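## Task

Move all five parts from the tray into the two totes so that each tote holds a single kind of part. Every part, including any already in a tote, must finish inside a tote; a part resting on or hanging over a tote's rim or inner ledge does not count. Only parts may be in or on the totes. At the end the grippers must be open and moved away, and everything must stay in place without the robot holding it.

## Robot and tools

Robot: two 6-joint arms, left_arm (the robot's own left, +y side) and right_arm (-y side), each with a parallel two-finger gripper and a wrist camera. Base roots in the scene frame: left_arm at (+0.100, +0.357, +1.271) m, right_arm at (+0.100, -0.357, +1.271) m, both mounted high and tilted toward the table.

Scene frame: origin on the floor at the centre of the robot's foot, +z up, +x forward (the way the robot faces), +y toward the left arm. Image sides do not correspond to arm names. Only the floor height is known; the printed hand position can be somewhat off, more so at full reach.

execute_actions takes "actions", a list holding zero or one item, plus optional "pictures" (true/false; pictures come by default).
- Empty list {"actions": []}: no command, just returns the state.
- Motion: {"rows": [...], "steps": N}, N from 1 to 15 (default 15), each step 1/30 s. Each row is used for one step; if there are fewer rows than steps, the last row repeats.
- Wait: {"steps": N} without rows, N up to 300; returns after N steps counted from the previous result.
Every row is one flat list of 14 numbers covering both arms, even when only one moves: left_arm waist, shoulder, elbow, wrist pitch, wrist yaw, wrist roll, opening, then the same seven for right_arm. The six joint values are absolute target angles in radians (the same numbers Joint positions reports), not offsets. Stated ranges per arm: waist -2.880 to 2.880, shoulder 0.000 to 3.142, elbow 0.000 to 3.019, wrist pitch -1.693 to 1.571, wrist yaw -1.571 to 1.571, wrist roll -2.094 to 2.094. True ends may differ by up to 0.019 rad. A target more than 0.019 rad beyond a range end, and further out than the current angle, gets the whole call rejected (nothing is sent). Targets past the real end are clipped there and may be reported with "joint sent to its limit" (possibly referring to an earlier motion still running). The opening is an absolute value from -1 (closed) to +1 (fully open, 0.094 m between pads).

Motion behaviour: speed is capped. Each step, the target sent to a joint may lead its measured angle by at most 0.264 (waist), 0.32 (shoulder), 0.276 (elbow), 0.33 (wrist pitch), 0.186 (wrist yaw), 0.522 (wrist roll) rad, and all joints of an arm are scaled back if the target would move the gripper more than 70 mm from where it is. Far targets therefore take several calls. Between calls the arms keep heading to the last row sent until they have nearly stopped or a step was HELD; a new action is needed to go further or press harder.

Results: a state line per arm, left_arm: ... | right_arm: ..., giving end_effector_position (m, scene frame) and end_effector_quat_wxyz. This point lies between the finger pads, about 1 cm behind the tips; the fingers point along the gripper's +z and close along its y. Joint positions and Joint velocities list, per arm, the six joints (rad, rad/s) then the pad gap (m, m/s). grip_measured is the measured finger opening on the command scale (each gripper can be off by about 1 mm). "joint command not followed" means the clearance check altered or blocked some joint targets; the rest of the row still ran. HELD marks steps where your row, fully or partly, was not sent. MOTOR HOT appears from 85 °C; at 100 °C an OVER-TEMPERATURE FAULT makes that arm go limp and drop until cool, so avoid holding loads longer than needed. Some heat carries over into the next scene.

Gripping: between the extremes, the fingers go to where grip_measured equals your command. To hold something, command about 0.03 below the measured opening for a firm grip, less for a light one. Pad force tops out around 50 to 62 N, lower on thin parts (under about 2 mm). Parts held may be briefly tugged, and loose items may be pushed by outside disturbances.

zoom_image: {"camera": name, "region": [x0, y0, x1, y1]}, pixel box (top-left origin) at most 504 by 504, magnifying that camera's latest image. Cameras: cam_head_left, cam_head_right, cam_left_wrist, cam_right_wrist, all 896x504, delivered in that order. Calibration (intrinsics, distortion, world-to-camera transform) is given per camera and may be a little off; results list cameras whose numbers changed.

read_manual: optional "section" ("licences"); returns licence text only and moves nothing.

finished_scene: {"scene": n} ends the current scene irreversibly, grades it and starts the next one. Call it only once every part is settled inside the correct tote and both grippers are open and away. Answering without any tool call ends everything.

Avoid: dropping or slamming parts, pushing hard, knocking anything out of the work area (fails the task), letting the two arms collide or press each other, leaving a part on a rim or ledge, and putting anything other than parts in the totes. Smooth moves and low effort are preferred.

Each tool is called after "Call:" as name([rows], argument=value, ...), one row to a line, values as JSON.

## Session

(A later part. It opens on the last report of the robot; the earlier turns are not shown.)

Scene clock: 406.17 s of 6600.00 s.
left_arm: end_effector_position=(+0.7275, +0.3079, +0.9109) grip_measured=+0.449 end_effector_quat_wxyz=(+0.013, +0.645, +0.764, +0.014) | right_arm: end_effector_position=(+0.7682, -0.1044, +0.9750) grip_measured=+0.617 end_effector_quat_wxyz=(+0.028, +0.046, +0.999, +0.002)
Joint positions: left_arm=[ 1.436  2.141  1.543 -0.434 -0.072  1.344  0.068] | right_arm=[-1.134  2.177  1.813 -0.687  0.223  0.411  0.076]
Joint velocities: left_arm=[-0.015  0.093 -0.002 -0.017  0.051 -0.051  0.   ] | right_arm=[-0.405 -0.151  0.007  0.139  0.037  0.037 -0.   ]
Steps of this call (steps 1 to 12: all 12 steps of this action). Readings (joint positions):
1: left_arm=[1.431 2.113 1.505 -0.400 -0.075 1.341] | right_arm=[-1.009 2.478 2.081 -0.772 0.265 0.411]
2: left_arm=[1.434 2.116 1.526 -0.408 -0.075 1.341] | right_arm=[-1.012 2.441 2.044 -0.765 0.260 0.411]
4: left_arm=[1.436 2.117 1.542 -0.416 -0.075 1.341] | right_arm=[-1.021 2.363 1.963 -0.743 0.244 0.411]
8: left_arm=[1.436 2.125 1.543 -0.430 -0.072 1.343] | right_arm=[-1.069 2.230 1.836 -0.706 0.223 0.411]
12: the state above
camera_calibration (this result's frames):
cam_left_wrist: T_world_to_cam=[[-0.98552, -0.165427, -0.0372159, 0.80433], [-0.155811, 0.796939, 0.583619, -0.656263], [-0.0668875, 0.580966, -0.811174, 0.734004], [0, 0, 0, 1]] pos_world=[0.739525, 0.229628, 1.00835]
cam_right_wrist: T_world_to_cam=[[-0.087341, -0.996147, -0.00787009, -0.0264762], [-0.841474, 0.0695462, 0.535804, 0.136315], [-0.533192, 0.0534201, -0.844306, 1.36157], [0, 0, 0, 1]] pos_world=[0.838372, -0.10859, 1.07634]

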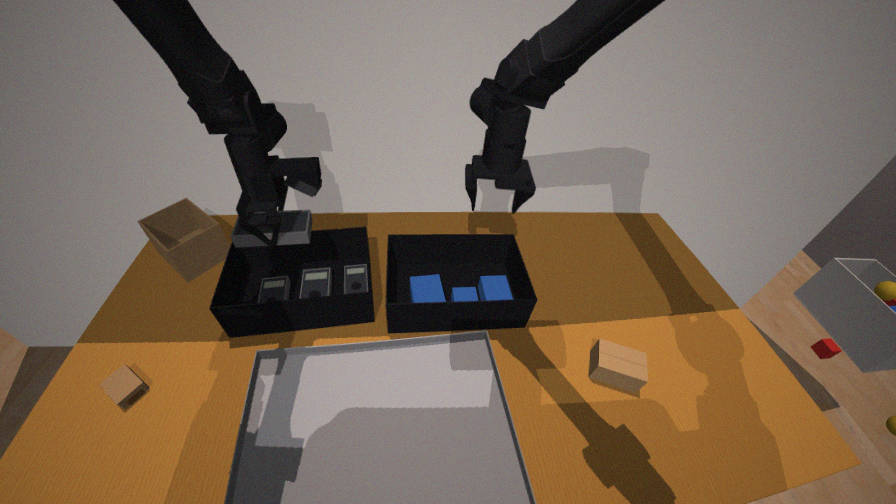

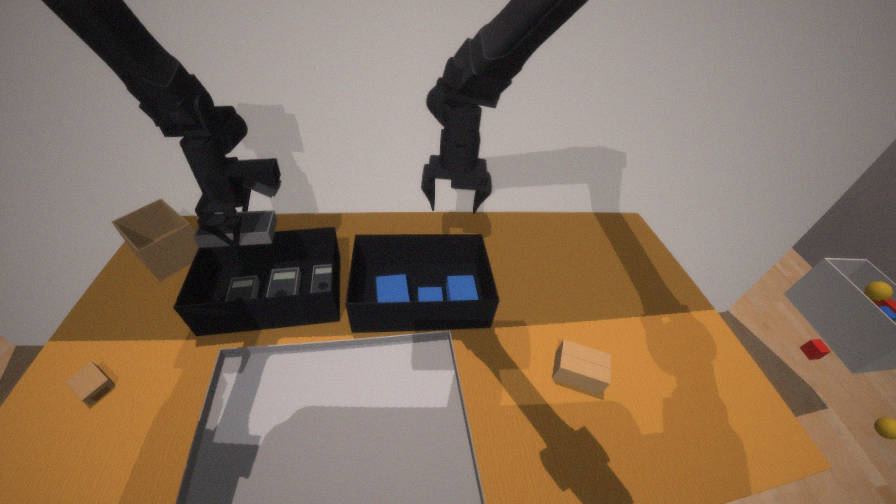

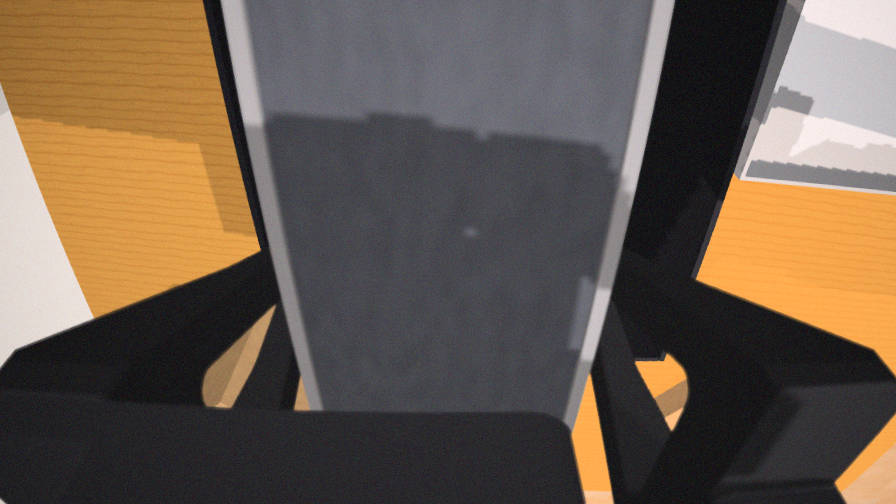

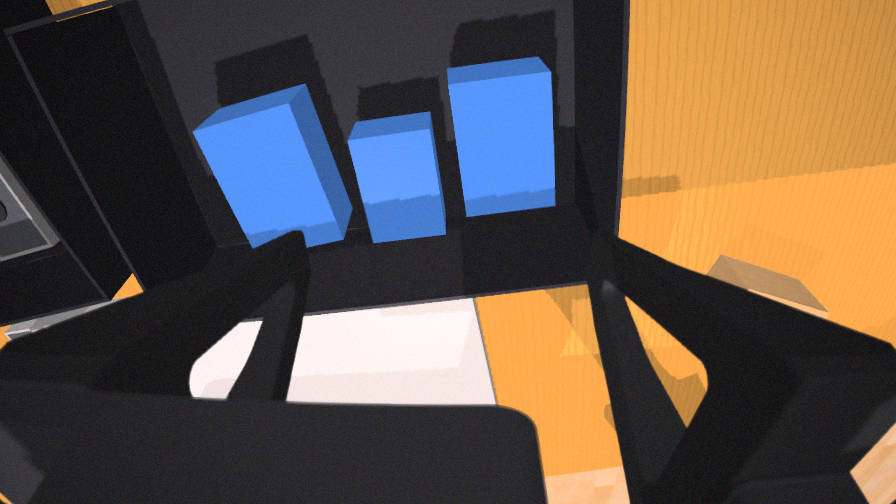

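Call:
execute_actions([
  {"rows":[[1.433,2.165,1.55,-0.42,-0.068,1.365,0.41,-1.2,2.15,1.75,-0.65,0.2,0.4,0.62],[1.433,2.183,1.56,-0.415,-0.068,1.365,0.41,-1.24,2.14,1.71,-0.62,0.18,0.4,0.62],[1.433,2.201,1.572,-0.41,-0.068,1.365,0.41,-1.28,2.13,1.67,-0.59,0.16,0.4,0.62],[1.433,2.219,1.586,-0.405,-0.068,1.365,0.41,-1.32,2.12,1.63,-0.56,0.14,0.4,0.62],[1.433,2.237,1.6,-0.4,-0.068,1.365,0.41,-1.36,2.11,1.59,-0.53,0.12,0.4,0.62],[1.433,2.255,1.615,-0.396,-0.068,1.365,0.41,-1.4,2.1,1.55,-0.5,0.1,0.4,0.62],[1.433,2.273,1.63,-0.392,-0.068,1.365,0.41,-1.44,2.08,1.51,-0.47,0.08,0.4,0.62],[1.433,2.291,1.645,-0.388,-0.068,1.365,0.41,-1.48,2.06,1.47,-0.45,0.06,0.4,0.62],[1.433,2.309,1.66,-0.385,-0.068,1.365,0.41,-1.52,2.04,1.43,-0.43,0.04,0.4,0.62],[1.433,2.326,1.675,-0.382,-0.068,1.365,0.41,-1.55,2.02,1.39,-0.41,0.03,0.4,0.62],[1.433,2.342,1.69,-0.379,-0.068,1.365,0.41,-1.58,2.0,1.35,-0.39,0.02,0.4,0.62],[1.433,2.356,1.705,-0.377,-0.068,1.365,0.41,-1.6,1.99,1.31,-0.37,0.01,0.4,0.62],[1.433,2.368,1.72,-0.375,-0.068,1.365,0.41,-1.62,1.98,1.28,-0.35,0,0.4,0.62],[1.433,2.378,1.733,-0.375,-0.068,1.365,0.41,-1.64,1.97,1.25,-0.33,0,0.4,0.62],[1.433,2.385,1.745,-0.375,-0.068,1.365,0.41,-1.65,1.96,1.22,-0.32,0,0.4,0.62]],"steps":15},
], pictures=false)

Call:
execute_actions([
  {"steps":10},
], pictures=false)

Scene clock: 418.10 s of 6600.00 s.
left_arm: end_effector_position=(+0.7031, +0.3026, +0.8094) grip_measured=+0.449 end_effector_quat_wxyz=(-0.005, +0.648, +0.762, +0.000) | right_arm: end_effector_position=(+0.6670, -0.3255, +0.9159) grip_measured=+0.617 end_effector_quat_wxyz=(-0.036, +0.186, +0.982, +0.002)
Joint positions: left_arm=[ 1.436  2.373  1.686 -0.39  -0.071  1.349  0.068] | right_arm=[-1.466  2.089  1.408 -0.456  0.031  0.411  0.076]
Joint velocities: left_arm=[-0.015  0.474  0.266  0.017  0.066  0.081  0.001] | right_arm=[-1.031 -0.317 -1.053  0.667 -0.198 -0.007 -0.   ]
Steps of this call (steps 1 to 30: the robot went on to your last target; steps 31 to 90: nothing new was sent; then 8.43 s passed at rest; steps 91 to 105: all 15 steps of this action). Readings (joint positions):
91: left_arm=[1.436 2.147 1.543 -0.435 -0.072 1.345] | right_arm=[-1.155 2.175 1.793 -0.678 0.214 0.411]
92: left_arm=[1.436 2.149 1.543 -0.434 -0.072 1.346] | right_arm=[-1.160 2.169 1.776 -0.663 0.197 0.411]
94: left_arm=[1.436 2.159 1.547 -0.426 -0.071 1.347] | right_arm=[-1.177 2.151 1.723 -0.631 0.166 0.411]
98: left_arm=[1.436 2.226 1.594 -0.409 -0.071 1.348] | right_arm=[-1.255 2.133 1.625 -0.576 0.113 0.411]
105: the state above

Scene clock: 418.43 s of 6600.00 s.
left_arm: end_effector_position=(+0.6989, +0.3019, +0.7945) grip_measured=+0.449 end_effector_quat_wxyz=(-0.008, +0.648, +0.761, -0.002) | right_arm: end_effector_position=(+0.6110, -0.4668, +0.9415) grip_measured=+0.617 end_effector_quat_wxyz=(-0.019, +0.287, +0.957, -0.037)
Joint positions: left_arm=[ 1.436  2.409  1.713 -0.389 -0.071  1.349  0.068] | right_arm=[-1.698  1.984  1.209 -0.341  0.006  0.411  0.076]
Joint velocities: left_arm=[-0.005 -0.015  0.095  0.032 -0.037 -0.007 -0.   ] | right_arm=[ 0.132 -0.151  0.027  0.125  0.007 -0.022 -0.001]
Steps of this call (steps 1 to 10: the robot went on to your last target). Readings (joint positions):
1: left_arm=[1.436 2.388 1.695 -0.390 -0.071 1.349] | right_arm=[-1.501 2.077 1.370 -0.435 0.023 0.411]
2: left_arm=[1.436 2.398 1.699 -0.390 -0.071 1.349] | right_arm=[-1.536 2.064 1.331 -0.413 0.016 0.411]
4: left_arm=[1.436 2.407 1.700 -0.390 -0.071 1.349] | right_arm=[-1.607 2.033 1.257 -0.372 0.007 0.411]
8: left_arm=[1.436 2.409 1.706 -0.390 -0.071 1.349] | right_arm=[-1.697 1.994 1.207 -0.353 0.007 0.411]
10: the state above

Call:
execute_actions([
  {"rows":[[1.433,2.41,1.755,-0.373,-0.068,1.36,0.41,-1.65,1.96,1.22,-0.32,0,0.4,0.62],[1.433,2.418,1.762,-0.372,-0.068,1.36,0.41,-1.65,1.96,1.22,-0.32,0,0.4,0.62],[1.433,2.426,1.769,-0.371,-0.068,1.36,0.41,-1.65,1.96,1.22,-0.32,0,0.4,0.62],[1.433,2.434,1.776,-0.37,-0.068,1.36,0.41,-1.65,1.96,1.22,-0.32,0,0.4,0.62],[1.433,2.442,1.783,-0.37,-0.068,1.36,0.41,-1.65,1.96,1.22,-0.32,0,0.4,0.62],[1.433,2.45,1.79,-0.37,-0.068,1.36,0.41,-1.65,1.96,1.22,-0.32,0,0.4,0.62]],"steps":15},
])

Scene clock: 422.73 s of 6600.00 s.
left_arm: end_effector_position=(+0.7110, +0.3004, +0.7832) grip_measured=+0.449 end_effector_quat_wxyz=(+0.001, +0.648, +0.762, +0.005) | right_arm: end_effector_position=(+0.6233, -0.4390, +0.9458) grip_measured=+0.617 end_effector_quat_wxyz=(-0.011, +0.267, +0.963, -0.023)
Joint positions: left_arm=[ 1.436  2.444  1.764 -0.38  -0.071  1.349  0.068] | right_arm=[-1.652  1.971  1.21  -0.335  0.002  0.411  0.076]
Joint velocities: left_arm=[-0.005  0.024  0.007  0.002 -0.037  0.022 -0.   ] | right_arm=[-0.005 -0.024 -0.012 -0.007 -0.037  0.022  0.001]
Steps of this call (steps 1 to 30: the robot went on to your last target; steps 31 to 90: nothing new was sent; then 0.80 s passed at rest; steps 91 to 105: all 15 steps of this action). Readings (joint positions):
91: left_arm=[1.436 2.409 1.719 -0.386 -0.071 1.349] | right_arm=[-1.652 1.971 1.210 -0.335 0.002 0.411]
92: left_arm=[1.436 2.409 1.721 -0.386 -0.071 1.349] | right_arm=[-1.652 1.971 1.210 -0.335 0.002 0.411]
94: left_arm=[1.436 2.413 1.729 -0.386 -0.071 1.349] | right_arm=[-1.652 1.971 1.210 -0.335 0.002 0.411]
98: left_arm=[1.436 2.433 1.760 -0.382 -0.071 1.349] | right_arm=[-1.652 1.971 1.210 -0.335 0.002 0.411]
105: the state above
camera_calibration (this result's frames):
cam_left_wrist: T_world_to_cam=[[-0.987419, -0.157883, -0.00874604, 0.758843], [-0.132746, 0.797615, 0.588378, -0.598622], [-0.0859188, 0.582137, -0.808538, 0.64479], [0, 0, 0, 1]] pos_world=[0.725232, 0.221922, 0.880191]
cam_right_wrist: T_world_to_cam=[[-0.509887, -0.858925, 0.0475759, -0.101508], [-0.680076, 0.436349, 0.589148, 0.0632926], [-0.526794, 0.268044, -0.806623, 1.3321], [0, 0, 0, 1]] pos_world=[0.693031, -0.471867, 1.04205]

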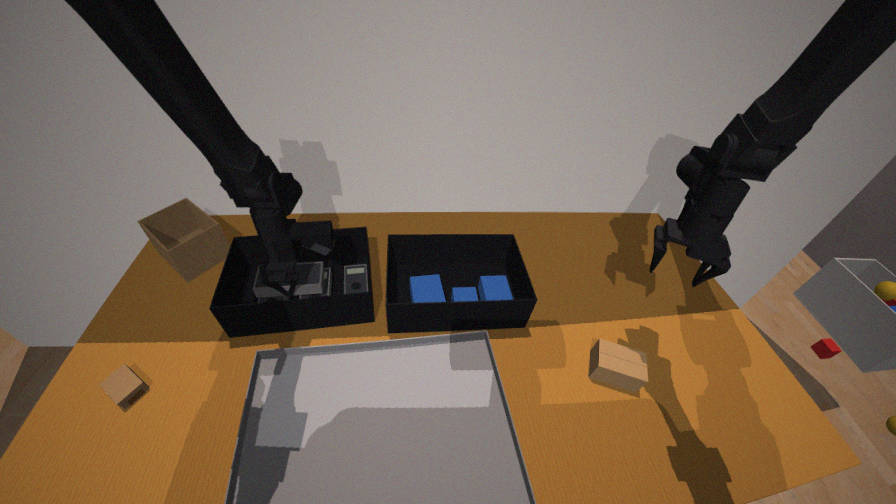

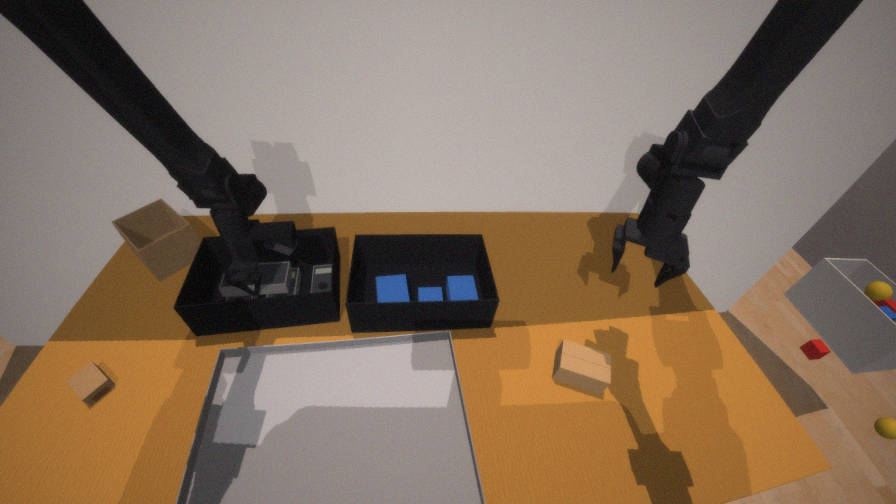

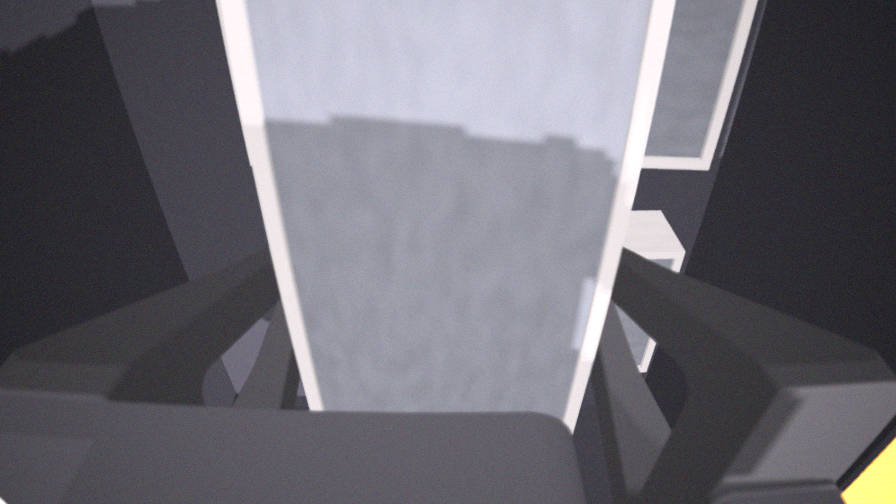

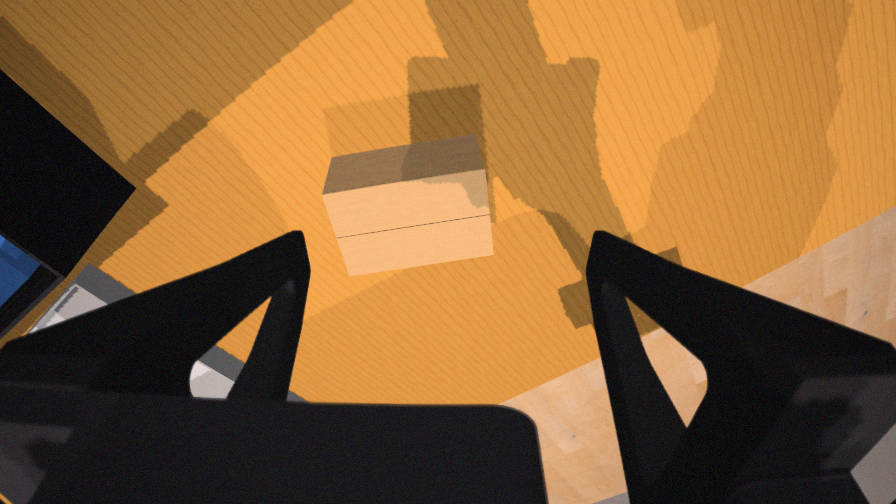

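Call:
execute_actions([
  {"rows":[[1.433,2.465,1.79,-0.37,-0.068,1.36,0.41,-1.65,1.96,1.22,-0.33,0,0.4,0.62]],"steps":9},
], pictures=false)

Call:
execute_actions([
  {"rows":[[1.433,2.45,1.775,-0.38,-0.068,1.35,0.9,-1.65,1.96,1.22,-0.33,0,0.4,0.62],[1.433,2.44,1.77,-0.38,-0.068,1.35,0.9,-1.65,1.96,1.22,-0.33,0,0.4,0.62],[1.433,2.43,1.77,-0.38,-0.068,1.35,0.9,-1.65,1.96,1.22,-0.33,0,0.4,0.62],[1.433,2.42,1.768,-0.38,-0.068,1.35,0.9,-1.65,1.96,1.22,-0.33,0,0.4,0.62],[1.433,2.405,1.763,-0.385,-0.068,1.35,0.9,-1.65,1.96,1.22,-0.33,0,0.4,0.62],[1.433,2.39,1.755,-0.39,-0.068,1.35,0.9,-1.65,1.96,1.22,-0.33,0,0.4,0.62],[1.433,2.375,1.744,-0.395,-0.068,1.35,0.9,-1.65,1.96,1.22,-0.33,0,0.4,0.62],[1.433,2.36,1.732,-0.4,-0.068,1.35,0.9,-1.65,1.96,1.22,-0.33,0,0.4,0.62],[1.433,2.343,1.719,-0.403,-0.068,1.35,0.9,-1.65,1.96,1.22,-0.33,0,0.4,0.62],[1.433,2.325,1.705,-0.406,-0.068,1.35,0.9,-1.65,1.96,1.22,-0.33,0,0.4,0.62],[1.433,2.305,1.69,-0.41,-0.068,1.35,0.9,-1.65,1.96,1.22,-0.33,0,0.4,0.62],[1.433,2.285,1.673,-0.413,-0.068,1.35,0.9,-1.65,1.96,1.22,-0.33,0,0.4,0.62],[1.433,2.26,1.655,-0.416,-0.068,1.35,0.9,-1.65,1.96,1.22,-0.33,0,0.4,0.62],[1.433,2.235,1.635,-0.42,-0.068,1.35,0.9,-1.65,1.96,1.22,-0.33,0,0.4,0.62],[1.433,2.21,1.615,-0.425,-0.068,1.35,0.9,-1.65,1.96,1.22,-0.33,0,0.4,0.62]],"steps":15},
], pictures=false)

Call:
execute_actions([
  {"rows":[[1.433,2.18,1.59,-0.43,-0.068,1.35,0.9,-1.65,1.96,1.22,-0.33,0,0.4,0.62],[1.433,2.15,1.56,-0.43,-0.068,1.35,0.9,-1.65,1.96,1.22,-0.33,0,0.4,0.62],[1.433,2.12,1.53,-0.43,-0.068,1.35,0.9,-1.65,1.96,1.22,-0.33,0,0.4,0.62],[1.433,2.09,1.49,-0.42,-0.068,1.35,0.9,-1.65,1.96,1.22,-0.33,0,0.4,0.62],[1.45,2.06,1.44,-0.4,-0.068,1.35,0.9,-1.65,1.96,1.22,-0.33,0,0.4,0.62],[1.47,2.03,1.38,-0.37,-0.068,1.35,0.9,-1.65,1.96,1.22,-0.33,0,0.4,0.62],[1.49,2.0,1.3,-0.33,-0.068,1.35,0.9,-1.65,1.96,1.22,-0.33,0,0.4,0.62],[1.52,1.98,1.2,-0.27,-0.068,1.35,0.9,-1.65,1.96,1.22,-0.33,0,0.4,0.62],[1.6,1.95,0.85,0.0,-0.068,1.35,0.9,-1.65,1.96,1.22,-0.33,0,0.4,0.62]],"steps":15},
], pictures=false)

Call:
execute_actions([
  {"steps":12},
])

Scene clock: 438.20 s of 6600.00 s.
left_arm: end_effector_position=(+0.7035, +0.3004, +0.7764) grip_measured=+0.449 end_effector_quat_wxyz=(-0.004, +0.648, +0.762, +0.001) | right_arm: end_effector_position=(+0.6233, -0.4390, +0.9458) grip_measured=+0.617 end_effector_quat_wxyz=(-0.011, +0.267, +0.963, -0.023)
Joint positions: left_arm=[ 1.436  2.457  1.764 -0.38  -0.071  1.349  0.068] | right_arm=[-1.652  1.971  1.21  -0.335  0.002  0.411  0.076]
Joint velocities: left_arm=[-0.005  0.024 -0.002  0.007 -0.051  0.066 -0.001] | right_arm=[ 0.015  0.005  0.007  0.002 -0.022 -0.022 -0.   ]
Steps of this call (steps 1 to 15: the robot went on to your last target; steps 16 to 90: nothing new was sent; then 12.17 s passed at rest; steps 91 to 99: all 9 steps of this action). Readings (joint positions):
91: left_arm=[1.436 2.446 1.764 -0.380 -0.071 1.349] | right_arm=[-1.652 1.971 1.210 -0.335 0.002 0.411]
92: left_arm=[1.436 2.446 1.764 -0.380 -0.071 1.349] | right_arm=[-1.652 1.971 1.210 -0.335 0.002 0.411]
94: left_arm=[1.436 2.449 1.764 -0.380 -0.071 1.349] | right_arm=[-1.652 1.971 1.210 -0.335 0.002 0.411]
98: left_arm=[1.436 2.456 1.764 -0.380 -0.071 1.349] | right_arm=[-1.652 1.971 1.210 -0.335 0.002 0.411]
99: the state above

Scene clock: 438.70 s of 6600.00 s.
left_arm: end_effector_position=(+0.7023, +0.3039, +0.8291) grip_measured=+0.897 end_effector_quat_wxyz=(-0.008, +0.648, +0.761, -0.002) | right_arm: end_effector_position=(+0.6233, -0.4390, +0.9458) grip_measured=+0.617 end_effector_quat_wxyz=(-0.011, +0.267, +0.963, -0.023)
Joint positions: left_arm=[ 1.436  2.325  1.646 -0.406 -0.071  1.349  0.089] | right_arm=[-1.652  1.971  1.21  -0.335  0.002  0.411  0.076]
Joint velocities: left_arm=[-0.005 -0.728 -0.481 -0.1   -0.007 -0.095 -0.   ] | right_arm=[-0.005 -0.005 -0.012  0.002  0.022  0.066 -0.   ]
Steps of this call (steps 1 to 15: all 15 steps of this action). Readings (joint positions):
1: left_arm=[1.436 2.458 1.764 -0.380 -0.071 1.349] | right_arm=[-1.652 1.971 1.210 -0.335 0.002 0.411]
2: left_arm=[1.436 2.458 1.764 -0.380 -0.071 1.349] | right_arm=[-1.652 1.971 1.210 -0.335 0.002 0.411]
4: left_arm=[1.436 2.457 1.764 -0.380 -0.071 1.349] | right_arm=[-1.652 1.971 1.210 -0.335 0.002 0.411]
8: left_arm=[1.436 2.444 1.751 -0.382 -0.071 1.349] | right_arm=[-1.652 1.971 1.210 -0.335 0.002 0.411]
15: the state above

Scene clock: 439.20 s of 6600.00 s.
left_arm: end_effector_position=(+0.5964, +0.3862, +0.9457) grip_measured=+0.897 end_effector_quat_wxyz=(+0.010, +0.606, +0.794, +0.047) | right_arm: end_effector_position=(+0.6233, -0.4390, +0.9458) grip_measured=+0.617 end_effector_quat_wxyz=(-0.011, +0.267, +0.963, -0.023)
Joint positions: left_arm=[ 1.552  1.934  1.035 -0.09  -0.069  1.349  0.089] | right_arm=[-1.652  1.971  1.21  -0.335  0.002  0.411  0.076]
Joint velocities: left_arm=[ 0.464  0.005 -1.243  0.584  0.037  0.007  0.   ] | right_arm=[-0.015  0.005  0.007 -0.002 -0.007  0.037 -0.   ]
Steps of this call (steps 1 to 15: all 15 steps of this action). Readings (joint positions):
1: left_arm=[1.436 2.300 1.628 -0.409 -0.071 1.349] | right_arm=[-1.652 1.971 1.210 -0.335 0.002 0.411]
2: left_arm=[1.436 2.272 1.607 -0.412 -0.071 1.349] | right_arm=[-1.652 1.971 1.210 -0.335 0.002 0.411]
4: left_arm=[1.436 2.207 1.555 -0.414 -0.071 1.349] | right_arm=[-1.652 1.971 1.210 -0.335 0.002 0.411]
8: left_arm=[1.445 2.045 1.371 -0.356 -0.070 1.349] | right_arm=[-1.652 1.971 1.210 -0.335 0.002 0.411]
15: the state above

Scene clock: 439.60 s of 6600.00 s.
left_arm: end_effector_position=(+0.4791, +0.4080, +0.9322) grip_measured=+0.897 end_effector_quat_wxyz=(-0.055, +0.589, +0.806, +0.009) | right_arm: end_effector_position=(+0.6233, -0.4390, +0.9458) grip_measured=+0.617 end_effector_quat_wxyz=(-0.011, +0.267, +0.963, -0.023)
Joint positions: left_arm=[ 1.606  1.961  0.841 -0.016 -0.069  1.349  0.089] | right_arm=[-1.652  1.971  1.21  -0.335  0.002  0.411  0.076]
Joint velocities: left_arm=[-0.005 -0.015  0.1    0.076 -0.051 -0.007 -0.001] | right_arm=[-0.005  0.005  0.002 -0.017  0.022  0.037  0.   ]
Steps of this call (steps 1 to 12: the robot went on to your last target). Readings (joint positions):
1: left_arm=[1.567 1.935 0.989 -0.072 -0.069 1.349] | right_arm=[-1.652 1.971 1.210 -0.335 0.002 0.411]
2: left_arm=[1.580 1.935 0.942 -0.054 -0.069 1.349] | right_arm=[-1.652 1.971 1.210 -0.335 0.002 0.411]
4: left_arm=[1.599 1.939 0.865 -0.034 -0.069 1.349] | right_arm=[-1.652 1.971 1.210 -0.335 0.002 0.411]
8: left_arm=[1.606 1.961 0.824 -0.031 -0.069 1.349] | right_arm=[-1.652 1.971 1.210 -0.335 0.002 0.411]
12: the state above
camera_calibration (this result's frames):
cam_left_wrist: T_world_to_cam=[[-0.951871, -0.302239, 0.0509304, 0.534331], [-0.194666, 0.724502, 0.661213, -0.811321], [-0.236743, 0.619475, -0.748468, 0.683785], [0, 0, 0, 1]] pos_world=[0.512559, 0.325711, 1.02103]
cam_right_wrist: T_world_to_cam=[[-0.509887, -0.858925, 0.0475759, -0.101508], [-0.680076, 0.436349, 0.589148, 0.0632926], [-0.526794, 0.268044, -0.806623, 1.3321], [0, 0, 0, 1]] pos_world=[0.693031, -0.471867, 1.04205]

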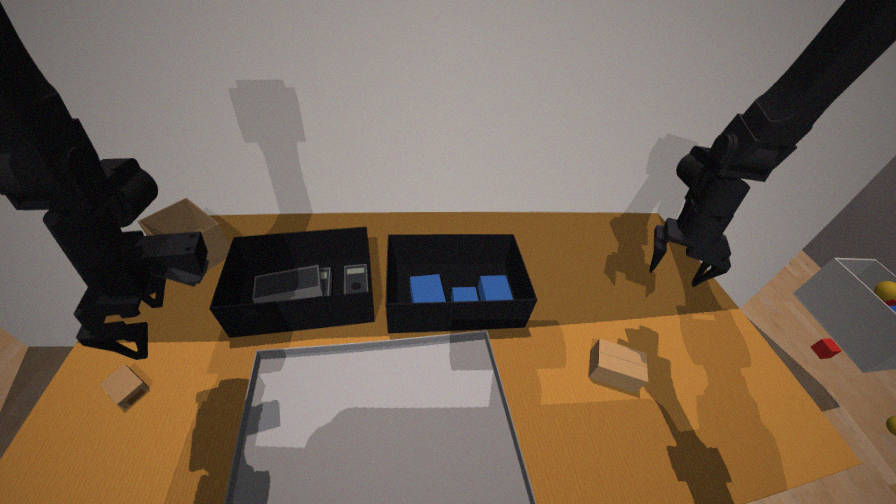

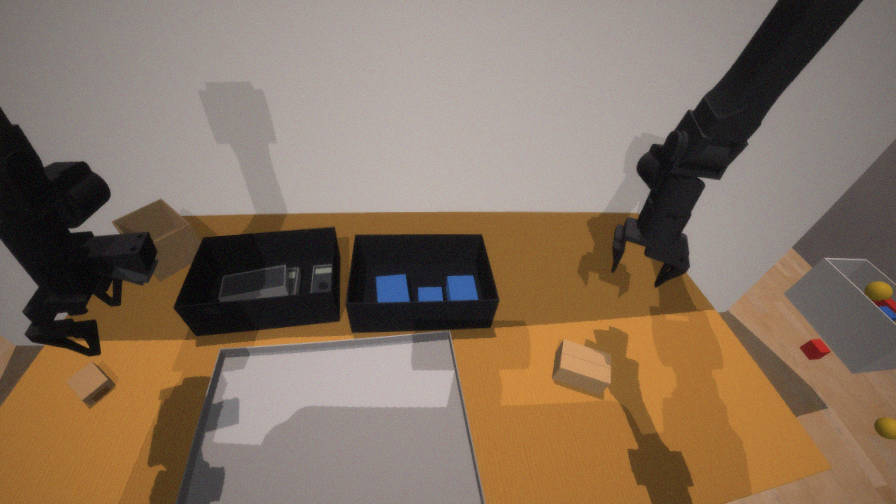

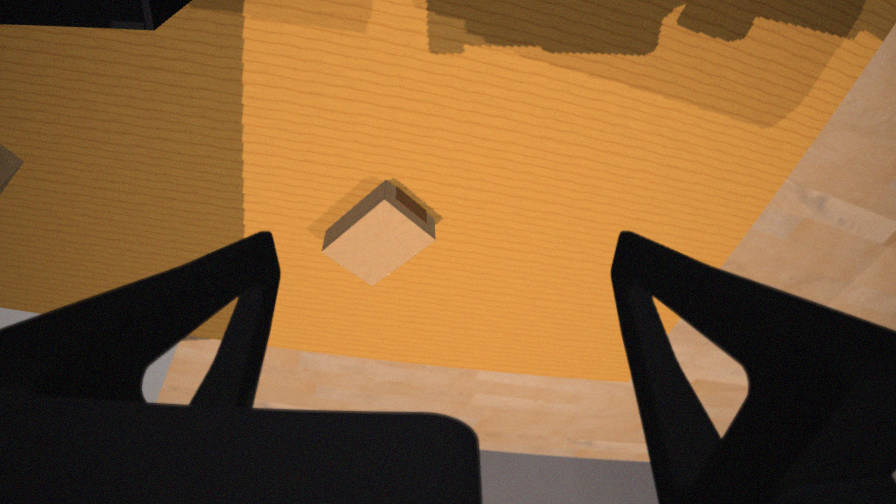

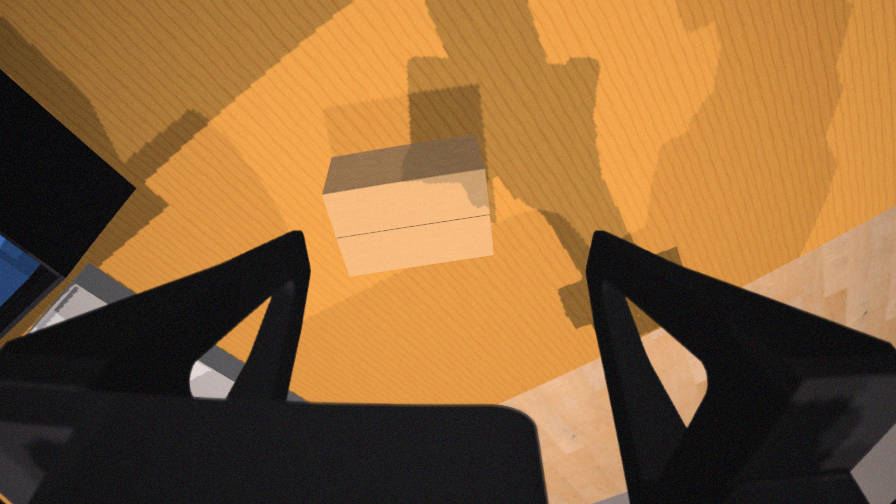

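Call:
finished_scene(scene=1)

The scene is finished: the task was done.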